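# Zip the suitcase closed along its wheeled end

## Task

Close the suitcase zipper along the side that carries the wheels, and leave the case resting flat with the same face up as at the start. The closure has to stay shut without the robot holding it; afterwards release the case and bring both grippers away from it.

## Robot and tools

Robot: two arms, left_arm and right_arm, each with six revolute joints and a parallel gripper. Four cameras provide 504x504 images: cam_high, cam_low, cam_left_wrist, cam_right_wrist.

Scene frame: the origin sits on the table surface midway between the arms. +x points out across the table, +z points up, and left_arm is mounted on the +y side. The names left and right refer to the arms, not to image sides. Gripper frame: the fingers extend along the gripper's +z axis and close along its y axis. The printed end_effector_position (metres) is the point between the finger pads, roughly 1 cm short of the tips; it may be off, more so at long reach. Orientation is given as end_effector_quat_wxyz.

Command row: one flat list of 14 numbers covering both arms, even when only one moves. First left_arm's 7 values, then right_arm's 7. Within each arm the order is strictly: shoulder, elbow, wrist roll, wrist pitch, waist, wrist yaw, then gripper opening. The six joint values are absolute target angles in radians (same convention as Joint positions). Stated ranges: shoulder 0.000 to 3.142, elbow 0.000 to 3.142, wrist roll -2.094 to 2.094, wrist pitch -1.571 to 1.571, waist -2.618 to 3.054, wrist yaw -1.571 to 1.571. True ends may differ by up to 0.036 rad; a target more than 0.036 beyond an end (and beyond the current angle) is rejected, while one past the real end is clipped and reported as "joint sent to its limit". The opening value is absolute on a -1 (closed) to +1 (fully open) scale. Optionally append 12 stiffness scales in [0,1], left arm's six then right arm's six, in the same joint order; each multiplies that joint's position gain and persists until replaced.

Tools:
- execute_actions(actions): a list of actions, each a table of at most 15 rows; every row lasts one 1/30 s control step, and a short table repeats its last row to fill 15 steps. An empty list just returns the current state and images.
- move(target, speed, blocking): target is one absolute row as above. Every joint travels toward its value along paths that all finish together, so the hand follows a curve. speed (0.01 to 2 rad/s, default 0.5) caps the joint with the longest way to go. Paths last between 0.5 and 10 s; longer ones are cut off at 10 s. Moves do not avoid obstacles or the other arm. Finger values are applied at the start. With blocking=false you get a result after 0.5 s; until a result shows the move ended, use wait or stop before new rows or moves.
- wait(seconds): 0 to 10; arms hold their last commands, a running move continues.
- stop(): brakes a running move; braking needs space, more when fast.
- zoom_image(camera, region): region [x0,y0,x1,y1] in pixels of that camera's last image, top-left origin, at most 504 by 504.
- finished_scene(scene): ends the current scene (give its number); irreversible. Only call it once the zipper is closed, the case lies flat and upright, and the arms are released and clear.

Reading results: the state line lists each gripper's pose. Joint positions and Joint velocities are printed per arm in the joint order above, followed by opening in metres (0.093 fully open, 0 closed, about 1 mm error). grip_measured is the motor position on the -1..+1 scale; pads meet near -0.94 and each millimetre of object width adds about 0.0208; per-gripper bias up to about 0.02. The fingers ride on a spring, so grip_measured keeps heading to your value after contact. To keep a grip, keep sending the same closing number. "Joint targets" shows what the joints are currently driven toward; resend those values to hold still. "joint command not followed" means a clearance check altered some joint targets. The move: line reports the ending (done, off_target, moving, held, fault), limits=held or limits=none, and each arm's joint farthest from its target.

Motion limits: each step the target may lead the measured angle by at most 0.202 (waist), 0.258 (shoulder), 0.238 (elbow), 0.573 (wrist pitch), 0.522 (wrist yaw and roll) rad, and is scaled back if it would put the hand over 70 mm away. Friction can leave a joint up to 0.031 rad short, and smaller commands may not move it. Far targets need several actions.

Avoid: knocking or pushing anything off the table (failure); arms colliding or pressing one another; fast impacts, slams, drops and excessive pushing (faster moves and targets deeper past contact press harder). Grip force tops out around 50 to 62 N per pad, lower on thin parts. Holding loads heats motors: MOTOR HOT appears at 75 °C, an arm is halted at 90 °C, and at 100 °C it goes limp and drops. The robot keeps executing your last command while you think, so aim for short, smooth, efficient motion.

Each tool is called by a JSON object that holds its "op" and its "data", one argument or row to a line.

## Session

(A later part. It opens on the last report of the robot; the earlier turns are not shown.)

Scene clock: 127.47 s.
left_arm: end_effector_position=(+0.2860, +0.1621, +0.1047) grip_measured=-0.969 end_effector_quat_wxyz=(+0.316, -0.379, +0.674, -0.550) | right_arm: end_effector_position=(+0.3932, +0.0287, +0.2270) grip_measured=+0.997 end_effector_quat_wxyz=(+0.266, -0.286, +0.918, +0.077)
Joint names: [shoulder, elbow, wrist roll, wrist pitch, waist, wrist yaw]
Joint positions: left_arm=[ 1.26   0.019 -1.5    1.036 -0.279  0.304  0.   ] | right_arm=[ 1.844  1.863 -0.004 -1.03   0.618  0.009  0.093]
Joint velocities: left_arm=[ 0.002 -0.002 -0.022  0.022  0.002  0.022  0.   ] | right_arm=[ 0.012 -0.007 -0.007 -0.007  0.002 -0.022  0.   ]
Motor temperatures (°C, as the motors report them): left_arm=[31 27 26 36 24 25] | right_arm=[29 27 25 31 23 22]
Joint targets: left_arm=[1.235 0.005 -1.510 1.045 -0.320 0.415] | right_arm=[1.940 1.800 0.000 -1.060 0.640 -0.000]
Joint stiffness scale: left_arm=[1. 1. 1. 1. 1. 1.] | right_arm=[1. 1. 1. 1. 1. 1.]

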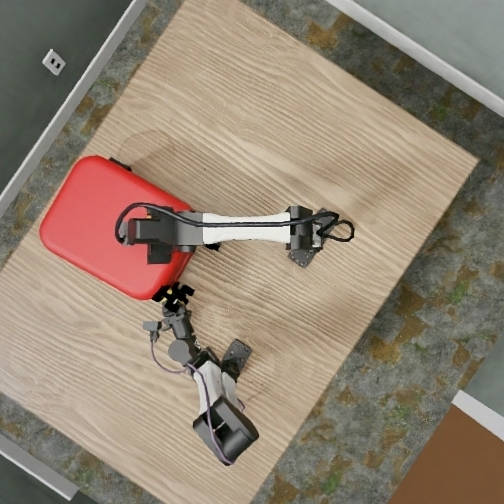

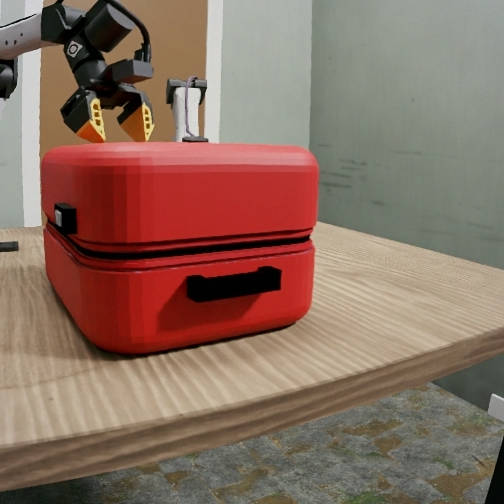

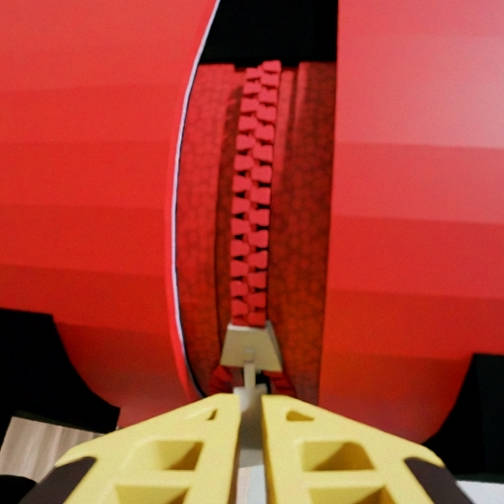

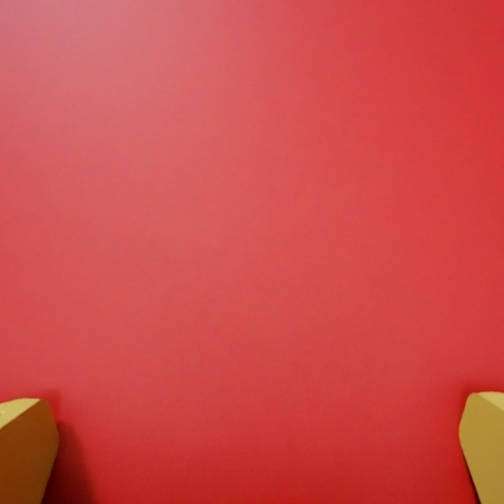

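{"op": "execute_actions", "data": {
  "actions": [
    [[1.233,0.005,-1.52,1.043,-0.355,0.357,-1,1.94,1.80,0,-1.06,0.64,0.0,1]],
    [[1.231,0.005,-1.53,1.04,-0.39,0.298,-1,1.94,1.80,0,-1.06,0.64,0.0,1]],
    [[1.229,0.005,-1.54,1.037,-0.425,0.24,-1,1.94,1.80,0,-1.06,0.64,0.0,1]],
    [[1.227,0.005,-1.552,1.034,-0.46,0.182,-1,1.94,1.80,0,-1.06,0.64,0.0,1]],
    [[1.226,0.005,-1.563,1.03,-0.495,0.123,-1,1.94,1.80,0,-1.06,0.64,0.0,1]],
    [[1.225,0.005,-1.575,1.027,-0.531,0.065,-1,1.94,1.80,0,-1.06,0.64,0.0,1]]
  ]
}}

Scene clock: 131.20 s.
left_arm: end_effector_position=(+0.2822, +0.1485, +0.1049) grip_measured=-0.969 end_effector_quat_wxyz=(+0.346, -0.415, +0.652, -0.532) | right_arm: end_effector_position=(+0.3932, +0.0287, +0.2270) grip_measured=+0.997 end_effector_quat_wxyz=(+0.266, -0.286, +0.918, +0.077)
Joint names: [shoulder, elbow, wrist roll, wrist pitch, waist, wrist yaw]
Joint positions: left_arm=[ 1.249  0.013 -1.565  1.039 -0.497 -0.018  0.   ] | right_arm=[ 1.844  1.863 -0.004 -1.03   0.618  0.009  0.093]
Joint velocities: left_arm=[-0.002 -0.007  0.007 -0.007  0.007 -0.037  0.   ] | right_arm=[ 0.022 -0.017 -0.007  0.007 -0.007 -0.051 -0.001]
Motor temperatures (°C, as the motors report them): left_arm=[31 27 26 36 24 25] | right_arm=[29 27 25 31 23 22]
Joint targets: left_arm=[1.225 0.005 -1.575 1.027 -0.531 0.065] | right_arm=[1.940 1.800 0.000 -1.060 0.640 -0.000]
Joint stiffness scale: left_arm=[1. 1. 1. 1. 1. 1.] | right_arm=[1. 1. 1. 1. 1. 1.]

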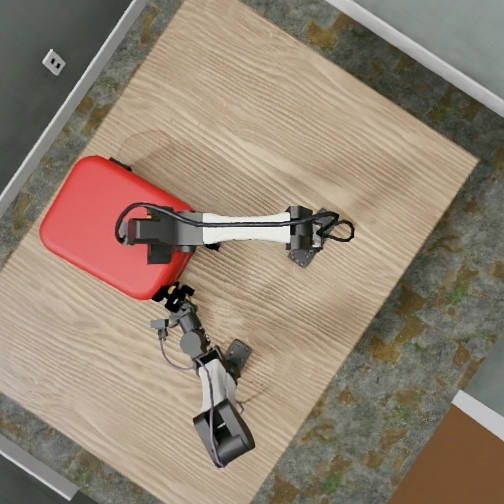

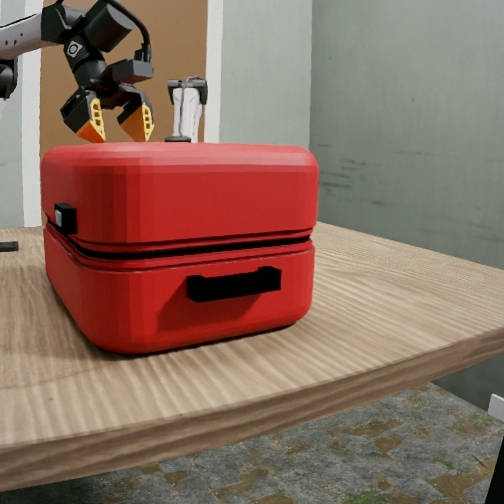

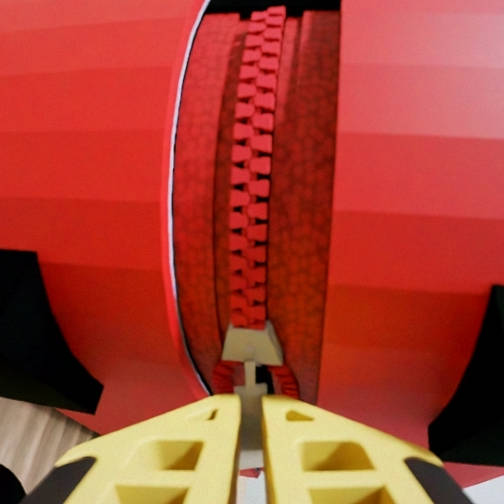

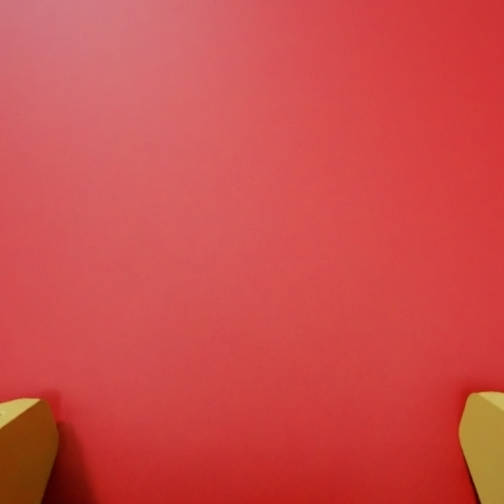

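{"op": "execute_actions", "data": {
  "actions": [
    [[1.285,0.032,-1.588,1.06,-0.57,-0.01,-1,1.94,1.80,0,-1.06,0.64,0.0,1]],
    [[1.30,0.038,-1.601,1.07,-0.609,-0.08,-1,1.94,1.80,0,-1.06,0.64,0.0,1]],
    [[1.316,0.044,-1.614,1.082,-0.648,-0.15,-1,1.94,1.80,0,-1.06,0.64,0.0,1]],
    [[1.336,0.051,-1.627,1.095,-0.687,-0.22,-1,1.94,1.80,0,-1.06,0.64,0.0,1]],
    [[1.358,0.059,-1.64,1.108,-0.725,-0.29,-1,1.94,1.80,0,-1.06,0.64,0.0,1]]
  ]
}}

Scene clock: 134.43 s.
left_arm: end_effector_position=(+0.2834, +0.1424, +0.1050) grip_measured=-0.969 end_effector_quat_wxyz=(+0.389, -0.461, +0.616, -0.506) | right_arm: end_effector_position=(+0.3932, +0.0287, +0.2270) grip_measured=+0.997 end_effector_quat_wxyz=(+0.266, -0.286, +0.918, +0.077)
Joint names: [shoulder, elbow, wrist roll, wrist pitch, waist, wrist yaw]
Joint positions: left_arm=[ 1.334  0.039 -1.629  1.096 -0.694 -0.362  0.   ] | right_arm=[ 1.844  1.863 -0.004 -1.03   0.618  0.009  0.093]
Joint velocities: left_arm=[ 0.017 -0.002 -0.037 -0.007  0.007  0.007  0.   ] | right_arm=[ 0.007 -0.012  0.007 -0.007  0.012 -0.037 -0.001]
Motor temperatures (°C, as the motors report them): left_arm=[31 28 26 37 24 25] | right_arm=[29 27 25 31 23 22]
Joint targets: left_arm=[1.358 0.059 -1.640 1.108 -0.725 -0.290] | right_arm=[1.940 1.800 0.000 -1.060 0.640 -0.000]
Joint stiffness scale: left_arm=[1. 1. 1. 1. 1. 1.] | right_arm=[1. 1. 1. 1. 1. 1.]

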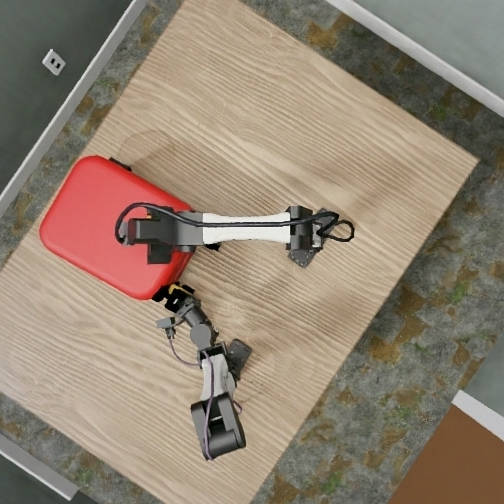

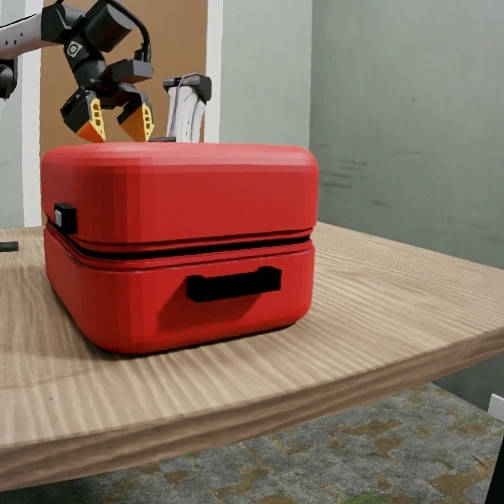

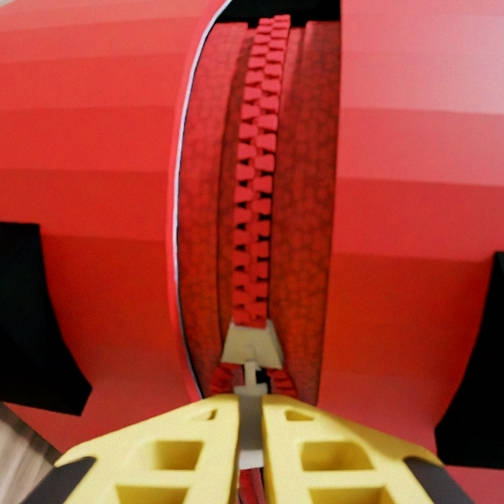

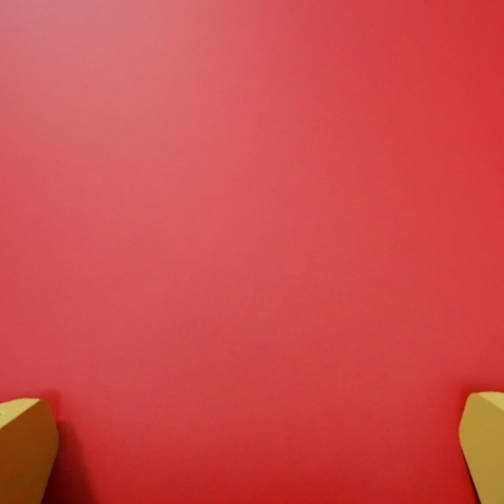

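{"op": "execute_actions", "data": {
  "actions": [
    [[1.387,0.069,-1.652,1.127,-0.76,-0.358,-1,1.94,1.80,0,-1.06,0.64,0.0,1]],
    [[1.419,0.08,-1.664,1.148,-0.794,-0.426,-1,1.94,1.80,0,-1.06,0.64,0.0,1]],
    [[1.453,0.092,-1.676,1.17,-0.829,-0.494,-1,1.94,1.80,0,-1.06,0.64,0.0,1]],
    [[1.489,0.105,-1.688,1.193,-0.863,-0.562,-1,1.94,1.80,0,-1.06,0.64,0.0,1]],
    [[1.528,0.12,-1.70,1.217,-0.897,-0.63,-1,1.94,1.80,0,-1.06,0.64,0.0,1]]
  ]
}}

Scene clock: 137.17 s.
left_arm: end_effector_position=(+0.2854, +0.1372, +0.1057) grip_measured=-0.969 end_effector_quat_wxyz=(+0.441, -0.506, +0.564, -0.481) | right_arm: end_effector_position=(+0.3932, +0.0287, +0.2270) grip_measured=+0.997 end_effector_quat_wxyz=(+0.266, -0.286, +0.918, +0.077)
Joint names: [shoulder, elbow, wrist roll, wrist pitch, waist, wrist yaw]
Joint positions: left_arm=[ 1.502  0.098 -1.688  1.208 -0.866 -0.708  0.   ] | right_arm=[ 1.844  1.863 -0.004 -1.03   0.618  0.009  0.093]
Joint velocities: left_arm=[ 0.002  0.017 -0.007  0.066  0.017  0.037  0.   ] | right_arm=[-0.012 -0.007  0.022 -0.022 -0.017 -0.007 -0.   ]
Motor temperatures (°C, as the motors report them): left_arm=[30 28 26 37 24 25] | right_arm=[29 27 25 31 23 22]
Joint targets: left_arm=[1.528 0.120 -1.700 1.217 -0.897 -0.630] | right_arm=[1.940 1.800 0.000 -1.060 0.640 -0.000]
Joint stiffness scale: left_arm=[1. 1. 1. 1. 1. 1.] | right_arm=[1. 1. 1. 1. 1. 1.]

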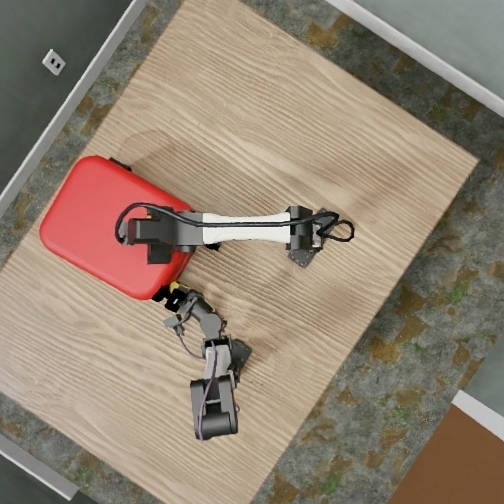

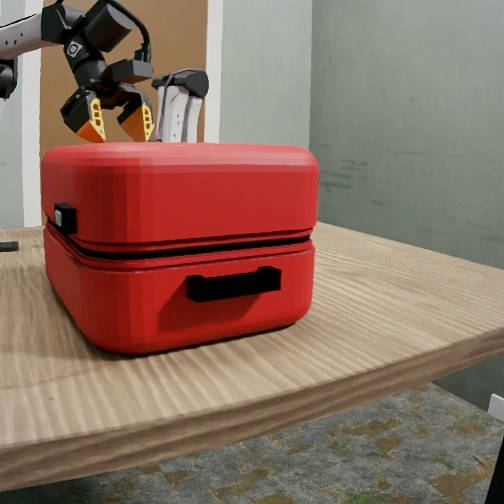

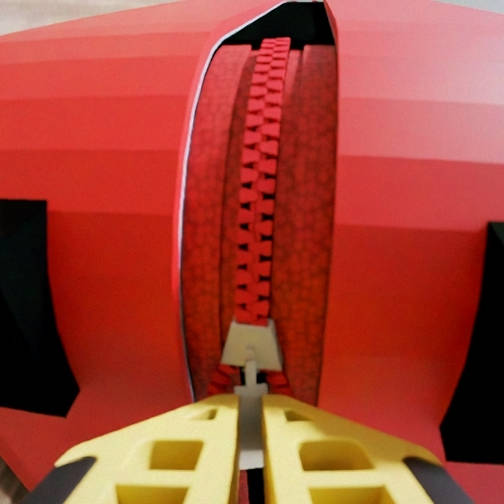

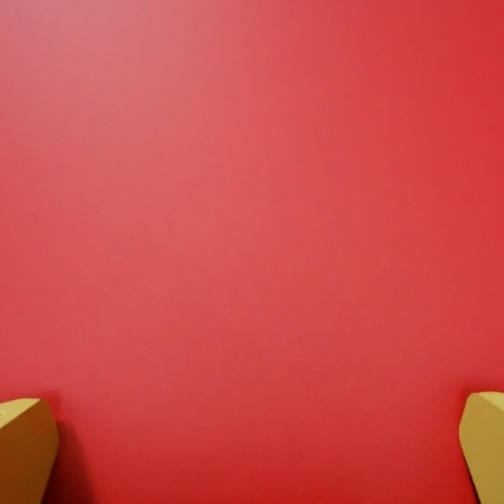

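{"op": "execute_actions", "data": {
  "actions": [
    [[1.559,0.144,-1.705,1.224,-0.921,-0.67,-1,1.94,1.80,0,-1.06,0.64,0.0,1]],
    [[1.59,0.168,-1.711,1.23,-0.945,-0.71,-1,1.94,1.80,0,-1.06,0.64,0.0,1]],
    [[1.621,0.192,-1.716,1.237,-0.969,-0.75,-1,1.94,1.80,0,-1.06,0.64,0.0,1]],
    [[1.652,0.216,-1.722,1.244,-0.993,-0.79,-1,1.94,1.80,0,-1.06,0.64,0.0,1]],
    [[1.683,0.24,-1.727,1.25,-1.017,-0.83,-1,1.94,1.80,0,-1.06,0.64,0.0,1]],
    [[1.714,0.265,-1.733,1.257,-1.041,-0.87,-1,1.94,1.80,0,-1.06,0.64,0.0,1]]
  ]
}}

Scene clock: 140.77 s.
left_arm: end_effector_position=(+0.2890, +0.1144, +0.1061) grip_measured=-0.969 end_effector_quat_wxyz=(-0.486, +0.533, -0.521, +0.457) | right_arm: end_effector_position=(+0.3932, +0.0287, +0.2270) grip_measured=+0.997 end_effector_quat_wxyz=(+0.266, -0.286, +0.918, +0.077)
Joint names: [shoulder, elbow, wrist roll, wrist pitch, waist, wrist yaw]
Joint positions: left_arm=[ 1.685  0.233 -1.72   1.249 -1.008 -0.989  0.   ] | right_arm=[ 1.844  1.863 -0.004 -1.03   0.618  0.009  0.093]
Joint velocities: left_arm=[-0.002 -0.002  0.037  0.051  0.012 -0.007  0.   ] | right_arm=[ 0.017 -0.027  0.037 -0.022  0.007  0.022 -0.001]
Motor temperatures (°C, as the motors report them): left_arm=[30 28 26 37 24 25] | right_arm=[28 27 25 31 23 22]
Joint targets: left_arm=[1.714 0.265 -1.733 1.257 -1.041 -0.870] | right_arm=[1.940 1.800 0.000 -1.060 0.640 0.000]
Joint stiffness scale: left_arm=[1. 1. 1. 1. 1. 1.] | right_arm=[1. 1. 1. 1. 1. 1.]

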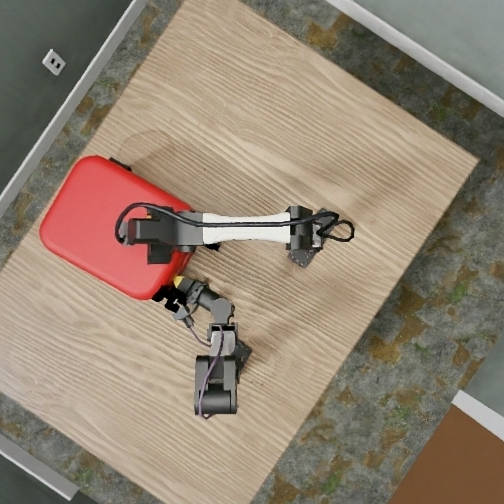

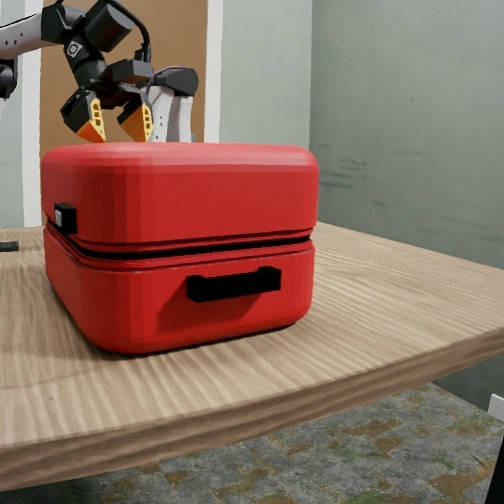

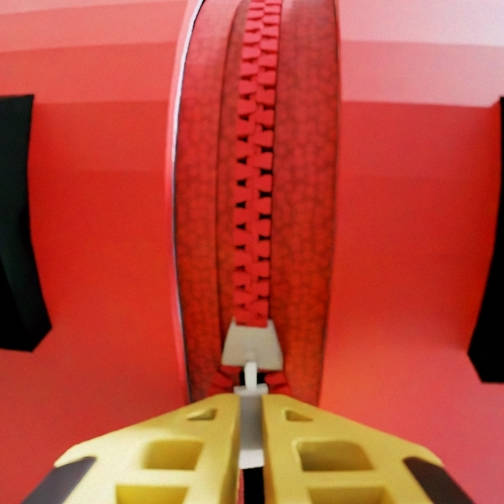

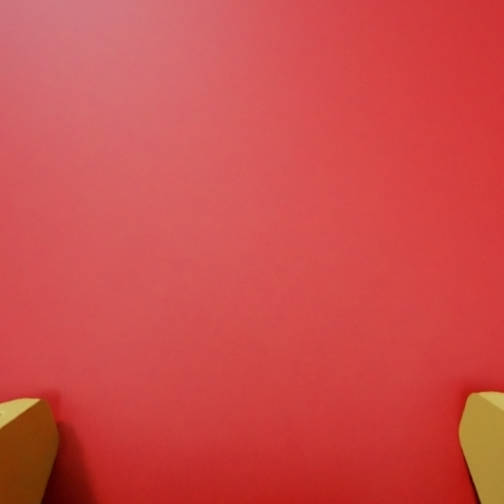

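{"op": "execute_actions", "data": {
  "actions": [
    [[1.735,0.29,-1.735,1.25,-1.053,-0.884,-1,1.94,1.80,0,-1.06,0.64,0.0,1]],
    [[1.756,0.317,-1.737,1.243,-1.065,-0.898,-1,1.94,1.80,0,-1.06,0.64,0.0,1]],
    [[1.777,0.343,-1.739,1.236,-1.077,-0.913,-1,1.94,1.80,0,-1.06,0.64,0.0,1]],
    [[1.798,0.37,-1.741,1.229,-1.089,-0.927,-1,1.94,1.80,0,-1.06,0.64,0.0,1]],
    [[1.819,0.397,-1.744,1.221,-1.101,-0.941,-1,1.94,1.80,0,-1.06,0.64,0.0,1]],
    [[1.84,0.423,-1.746,1.213,-1.113,-0.956,-1,1.94,1.80,0,-1.06,0.64,0.0,1]],
    [[1.86,0.45,-1.748,1.205,-1.125,-0.97,-1,1.94,1.80,0,-1.06,0.64,0.0,1]]
  ]
}}

Scene clock: 146.73 s.
left_arm: end_effector_position=(+0.2968, +0.0688, +0.1067) grip_measured=-0.969 end_effector_quat_wxyz=(+0.496, -0.536, +0.505, -0.459) | right_arm: end_effector_position=(+0.3954, +0.0286, +0.2282) grip_measured=+0.997 end_effector_quat_wxyz=(+0.271, -0.283, +0.917, +0.075)
Joint names: [shoulder, elbow, wrist roll, wrist pitch, waist, wrist yaw]
Joint positions: left_arm=[ 1.832  0.414 -1.736  1.224 -1.096 -1.105  0.   ] | right_arm=[ 1.844  1.863 -0.001 -1.021  0.618  0.017  0.093]
Joint velocities: left_arm=[-0.017  0.012  0.007 -0.066 -0.002  0.037  0.   ] | right_arm=[-0.002  0.002 -0.022  0.066 -0.002  0.022 -0.001]
Motor temperatures (°C, as the motors report them): left_arm=[30 29 26 36 24 26] | right_arm=[28 27 25 31 23 22]
Joint targets: left_arm=[1.860 0.450 -1.748 1.205 -1.125 -0.970] | right_arm=[1.940 1.800 -0.000 -1.060 0.640 0.000]
Joint stiffness scale: left_arm=[1. 1. 1. 1. 1. 1.] | right_arm=[1. 1. 1. 1. 1. 1.]

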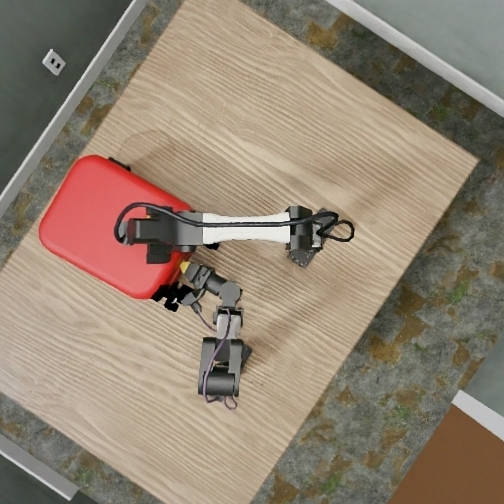

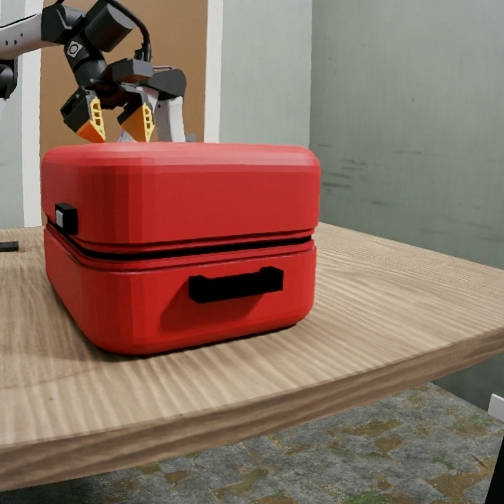

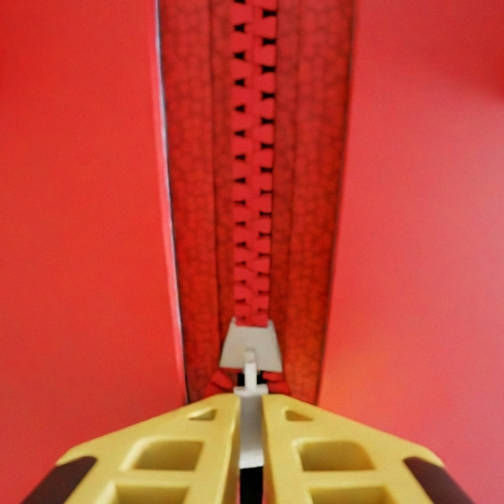

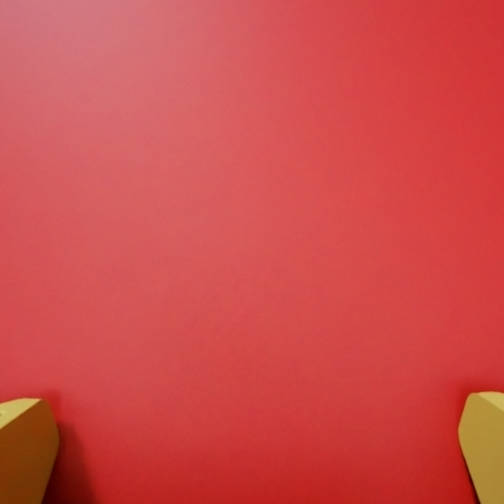

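{"op": "execute_actions", "data": {
  "actions": [
    [[1.879,0.479,-1.749,1.192,-1.133,-0.981,-1,1.94,1.80,0,-1.06,0.64,0.0,1]],
    [[1.897,0.509,-1.75,1.18,-1.141,-0.993,-1,1.94,1.80,0,-1.06,0.64,0.0,1]],
    [[1.915,0.539,-1.751,1.167,-1.149,-1.004,-1,1.94,1.80,0,-1.06,0.64,0.0,1]],
    [[1.933,0.568,-1.752,1.154,-1.157,-1.016,-1,1.94,1.80,0,-1.06,0.64,0.0,1]],
    [[1.951,0.598,-1.753,1.141,-1.165,-1.027,-1,1.94,1.80,0,-1.06,0.64,0.0,1]],
    [[1.968,0.628,-1.754,1.128,-1.173,-1.039,-1,1.94,1.80,0,-1.06,0.64,0.0,1]],
    [[1.985,0.658,-1.754,1.115,-1.18,-1.05,-1,1.94,1.80,0,-1.06,0.64,0.0,1]]
  ]
}}

Scene clock: 151.10 s.
left_arm: end_effector_position=(+0.3076, +0.0204, +0.1069) grip_measured=-0.969 end_effector_quat_wxyz=(+0.505, -0.538, +0.498, -0.456) | right_arm: end_effector_position=(+0.4001, +0.0265, +0.2291) grip_measured=+0.997 end_effector_quat_wxyz=(+0.279, -0.277, +0.917, +0.066)
Joint names: [shoulder, elbow, wrist roll, wrist pitch, waist, wrist yaw]
Joint positions: left_arm=[ 1.957  0.625 -1.742  1.133 -1.15  -1.181  0.   ] | right_arm=[ 1.846  1.863  0.003 -1.008  0.618  0.043  0.093]
Joint velocities: left_arm=[-0.022 -0.002 -0.022 -0.007  0.012 -0.037  0.   ] | right_arm=[-0.022 -0.002 -0.066  0.022 -0.007 -0.007 -0.   ]
Motor temperatures (°C, as the motors report them): left_arm=[30 30 26 36 24 26] | right_arm=[28 27 25 31 23 22]
Joint targets: left_arm=[1.985 0.658 -1.754 1.115 -1.180 -1.050] | right_arm=[1.940 1.800 0.000 -1.060 0.640 0.000]
Joint stiffness scale: left_arm=[1. 1. 1. 1. 1. 1.] | right_arm=[1. 1. 1. 1. 1. 1.]

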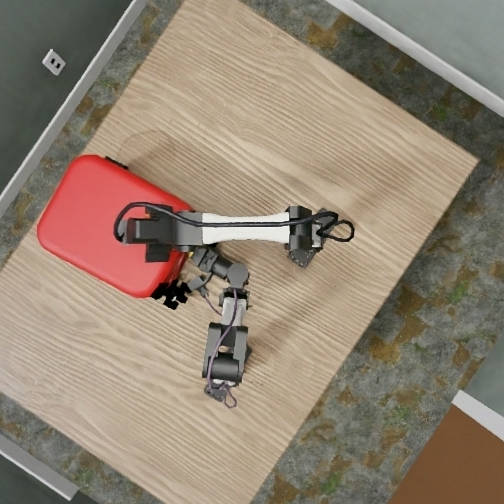

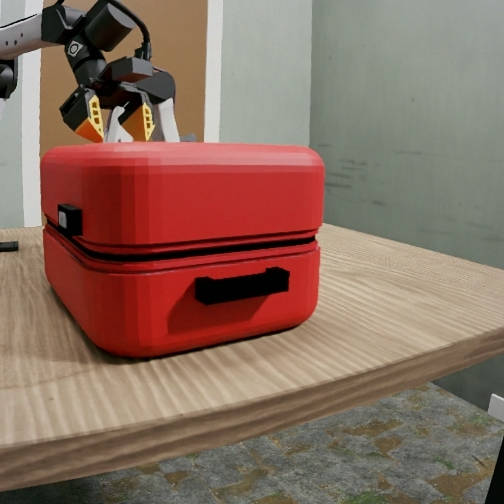

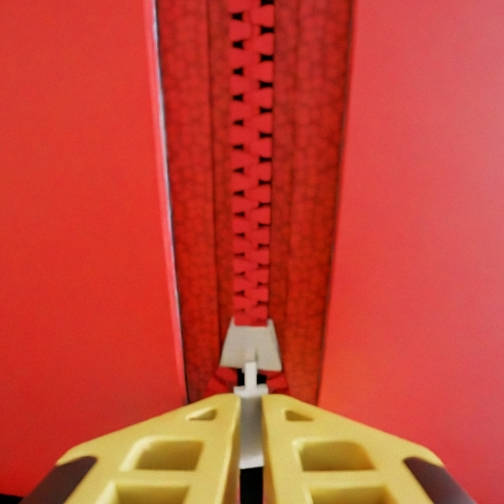

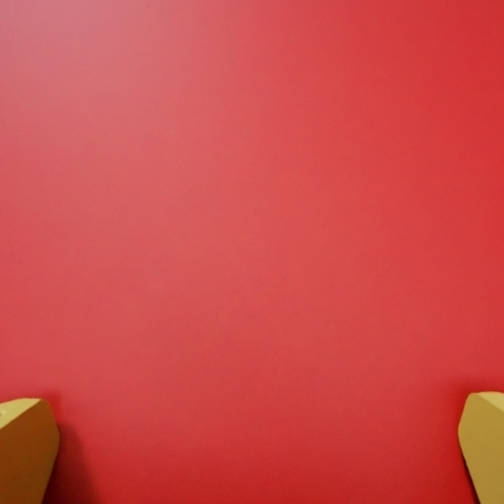

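{"op": "execute_actions", "data": {
  "actions": [
    [[1.96,0.63,-1.743,1.13,-1.155,-1.14,-1,1.90,1.82,0,-1.04,0.625,0.03,1]],
    [[1.957,0.625,-1.742,1.133,-1.15,-1.18,-1,1.90,1.82,0,-1.04,0.62,0.04,1]],
    [[1.957,0.625,-1.742,1.133,-1.15,-1.18,-0.45,1.90,1.82,0,-1.04,0.62,0.04,1]],
    [[1.94,0.595,-1.742,1.16,-1.195,-1.22,-0.45,1.90,1.82,0,-1.04,0.62,0.04,1]]
  ]
}}

Scene clock: 153.50 s.
left_arm: end_effector_position=(+0.2959, +0.0169, +0.1051) grip_measured=-0.452 end_effector_quat_wxyz=(+0.505, -0.533, +0.502, -0.457) | right_arm: end_effector_position=(+0.4008, +0.0261, +0.2297) grip_measured=+0.997 end_effector_quat_wxyz=(+0.280, -0.276, +0.917, +0.066)
Joint names: [shoulder, elbow, wrist roll, wrist pitch, waist, wrist yaw]
Joint positions: left_arm=[ 1.957  0.61  -1.742  1.142 -1.187 -1.208  0.023] | right_arm=[ 1.845  1.863  0.003 -1.006  0.617  0.043  0.093]
Joint velocities: left_arm=[-0.007  0.002  0.051 -0.022  0.007 -0.022 -0.001] | right_arm=[-0.012 -0.012  0.051  0.022 -0.002 -0.051  0.   ]
Motor temperatures (°C, as the motors report them): left_arm=[30 29 26 36 24 26] | right_arm=[28 27 25 31 23 22]
Joint targets: left_arm=[1.940 0.595 -1.742 1.160 -1.195 -1.220] | right_arm=[1.900 1.820 -0.000 -1.040 0.620 0.040]
Joint stiffness scale: left_arm=[1. 1. 1. 1. 1. 1.] | right_arm=[1. 1. 1. 1. 1. 1.]

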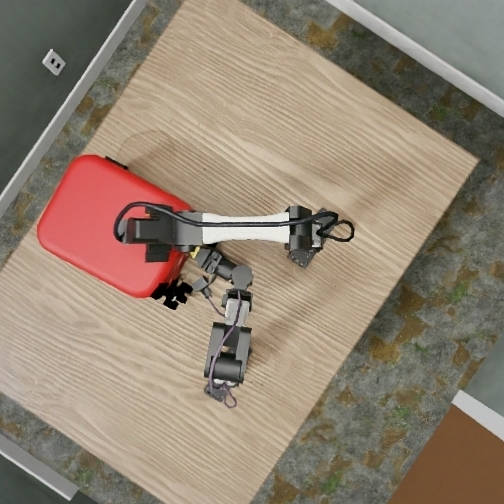

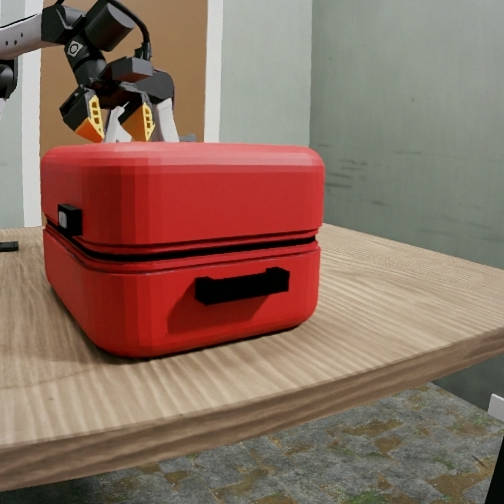

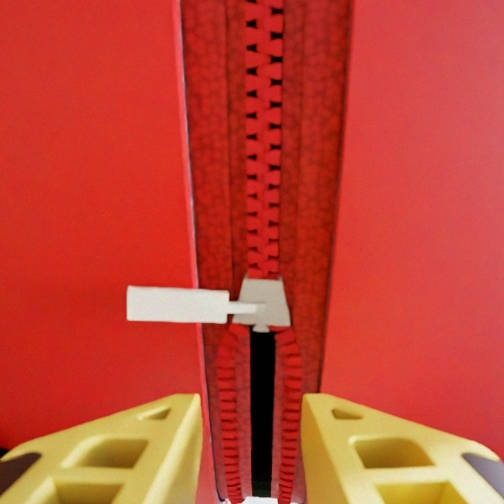

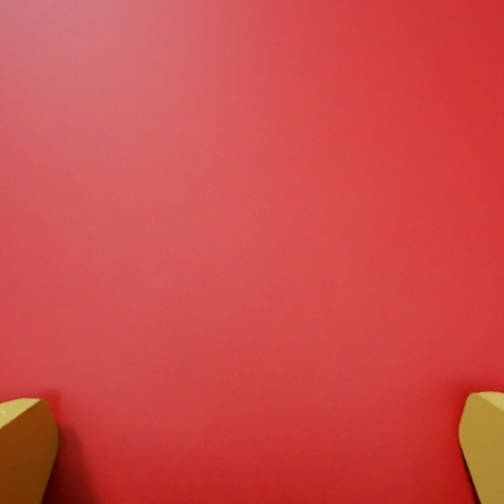

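{"op": "execute_actions", "data": {
  "actions": [
    [[1.93,0.55,-1.742,1.2,-1.29,-1.30,-0.45,1.87,1.93,0,-1.07,0.617,0.03,1]],
    [[1.92,0.50,-1.742,1.23,-1.40,-1.30,-0.45,1.90,2.08,0,-1.19,0.617,0.02,1]],
    [[1.92,0.47,-1.742,1.25,-1.50,-1.2,-0.45,1.90,2.22,0,-1.27,0.617,0.0,1]],
    [[1.92,0.47,-1.742,1.25,-1.50,-1.2,-0.45,1.70,2.05,0,-1.25,0.55,0.0,1]],
    [[1.92,0.47,-1.742,1.25,-1.50,-1.2,-0.45,1.45,1.8,0,-1.2,0.4,0.0,1]],
    [[1.92,0.47,-1.742,1.25,-1.50,-1.2,-0.45,1.2,1.5,0,-1.1,0.2,0.0,1]]
  ]
}}

Scene clock: 157.83 s.
left_arm: end_effector_position=(+0.1978, -0.0312, +0.0935) grip_measured=-0.452 end_effector_quat_wxyz=(+0.433, -0.446, +0.583, -0.523) | right_arm: end_effector_position=(+0.3131, -0.1778, +0.3202) grip_measured=+0.997 end_effector_quat_wxyz=(+0.377, -0.084, +0.922, +0.032)
Joint names: [shoulder, elbow, wrist roll, wrist pitch, waist, wrist yaw]
Joint positions: left_arm=[ 1.941  0.485 -1.742  1.233 -1.498 -1.211  0.023] | right_arm=[ 1.199  1.517  0.    -1.112  0.2    0.007  0.093]
Joint velocities: left_arm=[ 0.002  0.007 -0.051  0.051  0.027 -0.022  0.   ] | right_arm=[ 0.007 -0.007 -0.007  0.037 -0.007  0.037 -0.   ]
Motor temperatures (°C, as the motors report them): left_arm=[31 29 26 36 24 25] | right_arm=[29 27 25 31 23 22]
Joint targets: left_arm=[1.920 0.470 -1.742 1.250 -1.500 -1.200] | right_arm=[1.200 1.500 -0.000 -1.100 0.200 0.000]
Joint stiffness scale: left_arm=[1. 1. 1. 1. 1. 1.] | right_arm=[1. 1. 1. 1. 1. 1.]

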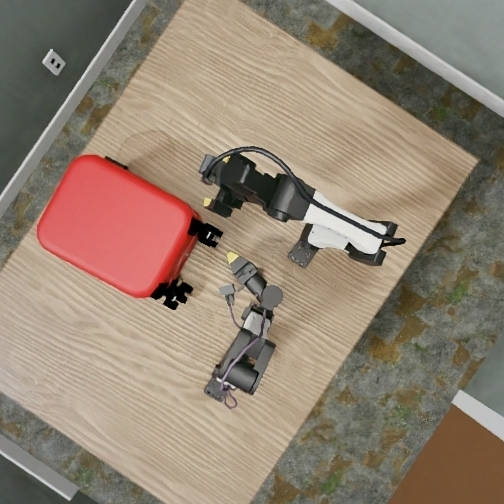

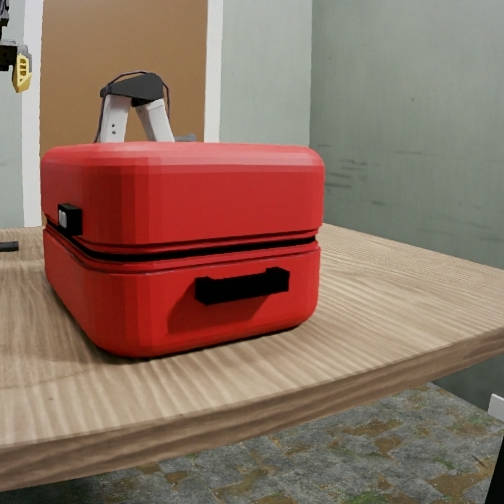

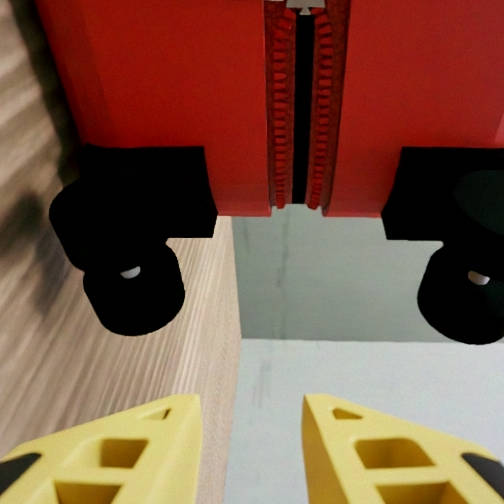

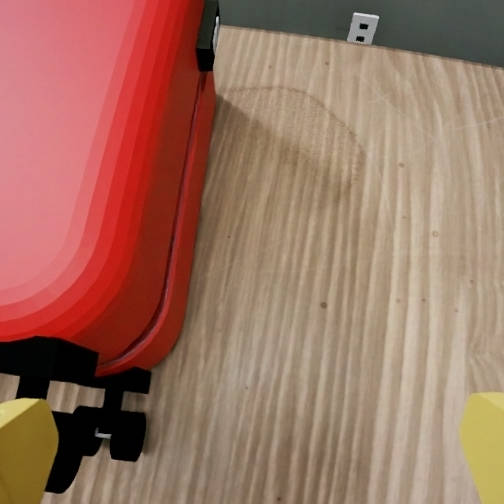

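{"op": "move", "data": {
  "target": [1.0,0.5,-1.742,0.55,-1.50,-1.2,-0.45,1.2,1.5,0,-1.1,0.1,0.0,1],
  "speed": 1.0
}}

{"op": "move", "data": {
  "target": [1.2,1.4,0,-0.5,-0.635,0,1,1.2,1.5,0,-1.1,0.1,0.0,1],
  "speed": 1.5
}}

Scene clock: 160.40 s.
left_arm: end_effector_position=(+0.1881, +0.0455, +0.2708) grip_measured=-0.452 end_effector_quat_wxyz=(-0.380, +0.489, -0.504, +0.602) | right_arm: end_effector_position=(+0.3175, -0.2048, +0.3210) grip_measured=+0.997 end_effector_quat_wxyz=(+0.380, -0.043, +0.924, +0.015)
Joint names: [shoulder, elbow, wrist roll, wrist pitch, waist, wrist yaw]
Joint positions: left_arm=[ 1.015  0.485 -1.742  0.567 -1.498 -1.209  0.023] | right_arm=[ 1.199  1.517  0.    -1.108  0.111  0.007  0.093]
Joint velocities: left_arm=[-0.007 -0.012  0.022 -0.022 -0.022 -0.051 -0.001] | right_arm=[-0.002  0.002  0.051  0.022  0.007 -0.037 -0.001]
Motor temperatures (°C, as the motors report them): left_arm=[32 29 26 36 24 25] | right_arm=[29 27 25 32 23 22]
Joint targets: left_arm=[1.000 0.500 -1.742 0.550 -1.500 -1.200] | right_arm=[1.200 1.500 0.000 -1.100 0.100 -0.000]
Joint stiffness scale: left_arm=[1. 1. 1. 1. 1. 1.] | right_arm=[1. 1. 1. 1. 1. 1.]
move: done; limits=none; left_arm: farthest joint: the wrist pitch, 0.017 radians from its target (0.683 radians at the start); right_arm: farthest joint: the elbow, 0.017 radians from its target (0.017 radians at the start)

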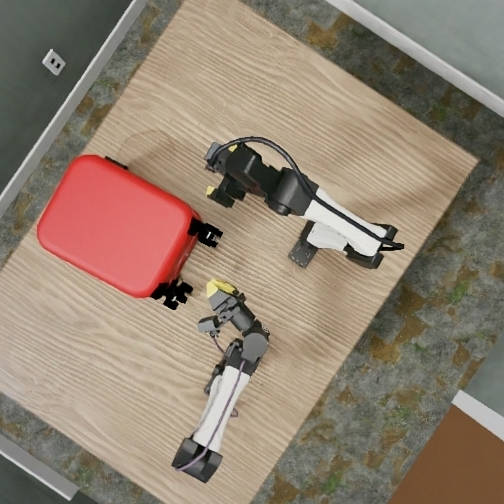

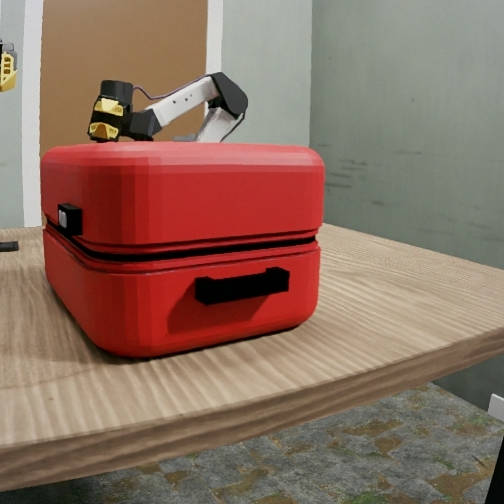

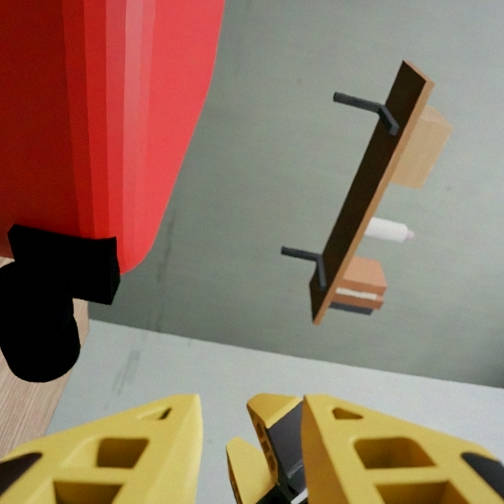

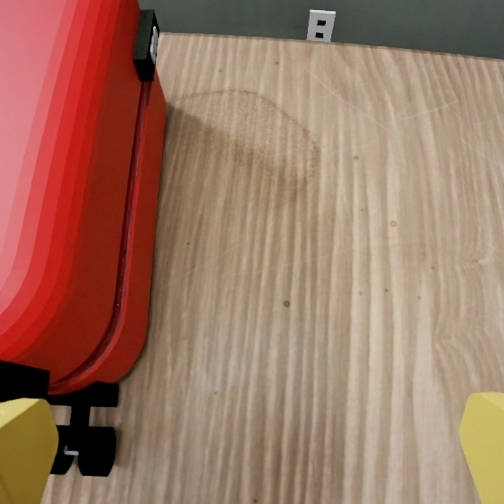

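Scene clock: 162.63 s.
left_arm: end_effector_position=(+0.3159, +0.0685, +0.4006) grip_measured=+1.000 end_effector_quat_wxyz=(+0.577, +0.227, +0.764, -0.175) | right_arm: end_effector_position=(+0.3175, -0.2048, +0.3210) grip_measured=+0.997 end_effector_quat_wxyz=(+0.380, -0.043, +0.924, +0.015)
Joint names: [shoulder, elbow, wrist roll, wrist pitch, waist, wrist yaw]
Joint positions: left_arm=[ 1.18   1.386 -0.009 -0.482 -0.647 -0.011  0.093] | right_arm=[ 1.199  1.517  0.    -1.108  0.111  0.007  0.093]
Joint velocities: left_arm=[-0.007  0.002  0.037 -0.022  0.012 -0.037  0.   ] | right_arm=[ 0.012  0.007  0.037  0.066  0.017 -0.007 -0.   ]
Motor temperatures (°C, as the motors report them): left_arm=[31 30 26 36 24 25] | right_arm=[29 28 25 33 23 22]
Joint targets: left_arm=[1.200 1.400 0.000 -0.500 -0.635 -0.000] | right_arm=[1.200 1.500 0.000 -1.100 0.100 -0.000]
Joint stiffness scale: left_arm=[1. 1. 1. 1. 1. 1.] | right_arm=[1. 1. 1. 1. 1. 1.]
move: done; limits=none; left_arm: farthest joint: the shoulder, 0.020 radians from its target (0.185 radians at the start); right_arm: farthest joint: the elbow, 0.017 radians from its target (0.017 radians at the start)

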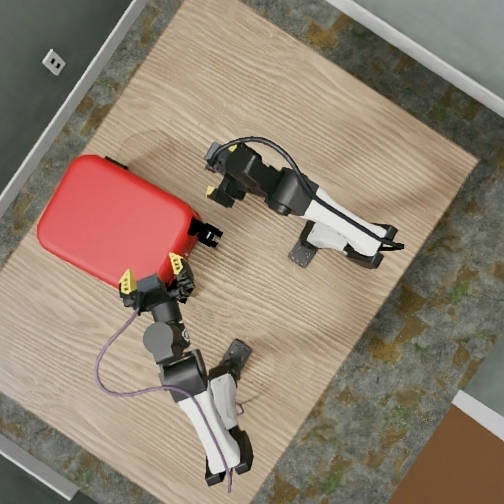

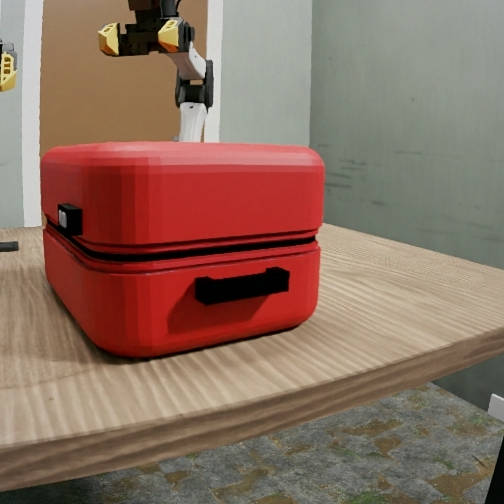

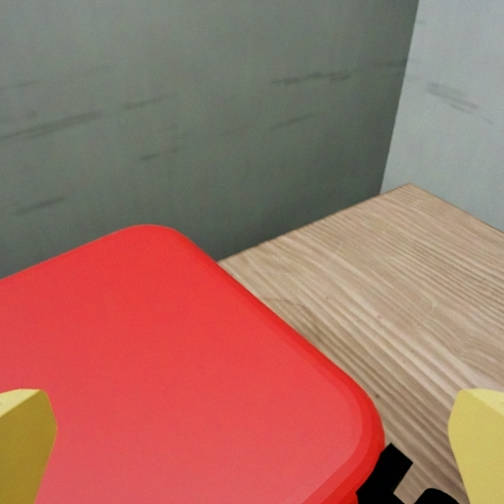

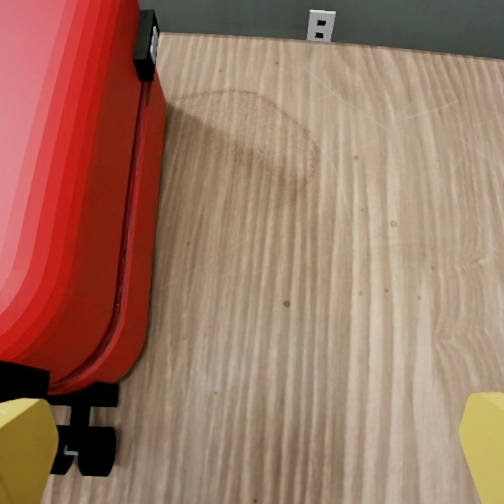

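{"op": "move", "data": {
  "target": [1.92,2.105,0,-1.15,-0.62,0,1,1.0,0.5,0.17,0.5,1.5,1.2,-0.45],
  "speed": 1.2
}}

Scene clock: 165.23 s.
left_arm: end_effector_position=(+0.4011, +0.0192, +0.2686) grip_measured=+1.000 end_effector_quat_wxyz=(+0.294, +0.267, +0.914, -0.084) | right_arm: end_effector_position=(+0.1911, +0.0117, +0.2711) grip_measured=-0.449 end_effector_quat_wxyz=(+0.689, -0.046, +0.707, +0.153)
Joint names: [shoulder, elbow, wrist roll, wrist pitch, waist, wrist yaw]
Joint positions: left_arm=[ 1.908  2.089 -0.008 -1.132 -0.632 -0.011  0.093] | right_arm=[1.016 0.514 0.164 0.49  1.489 1.191 0.024]
Joint velocities: left_arm=[ 0.002  0.002  0.051  0.007  0.002 -0.007  0.   ] | right_arm=[ 0.002  0.002  0.007  0.051 -0.002 -0.037 -0.001]
Motor temperatures (°C, as the motors report them): left_arm=[31 30 26 36 24 25] | right_arm=[29 28 25 33 23 22]
Joint targets: left_arm=[1.920 2.105 -0.000 -1.150 -0.620 0.000] | right_arm=[1.000 0.500 0.170 0.500 1.500 1.200]
Joint stiffness scale: left_arm=[1. 1. 1. 1. 1. 1.] | right_arm=[1. 1. 1. 1. 1. 1.]
move: done; limits=none; left_arm: farthest joint: the wrist pitch, 0.018 radians from its target (0.668 radians at the start); right_arm: farthest joint: the shoulder, 0.016 radians from its target (0.199 radians at the start)

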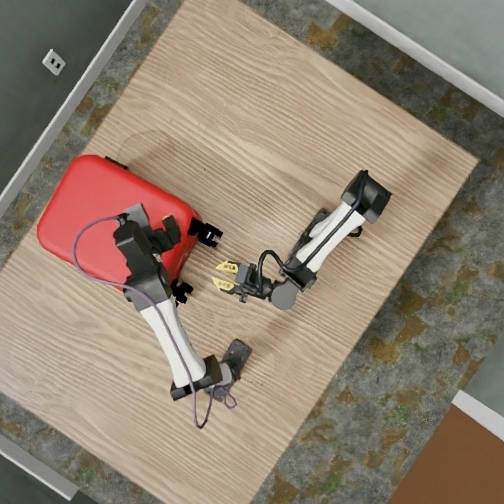

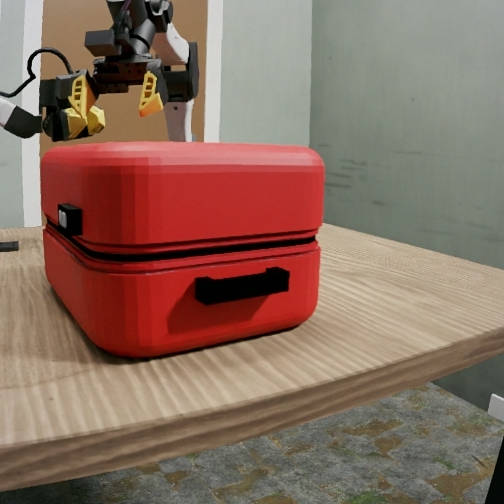

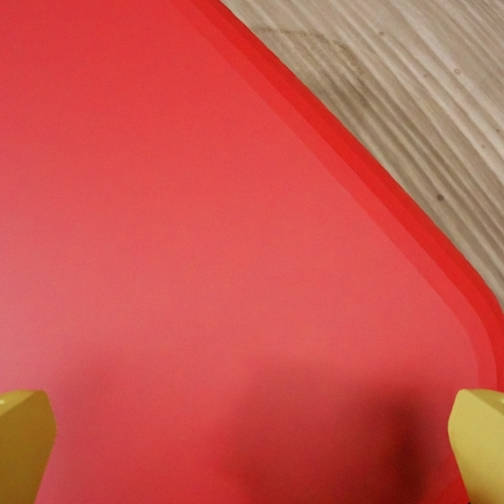

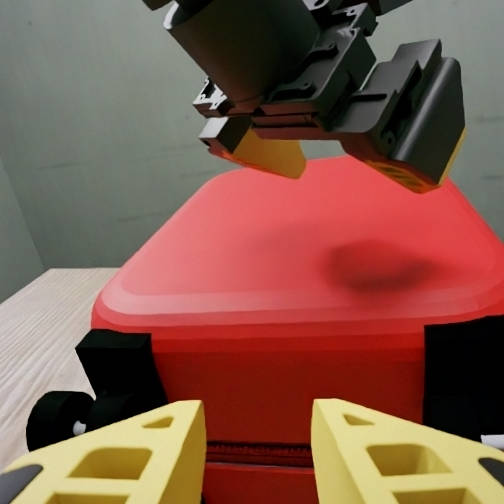

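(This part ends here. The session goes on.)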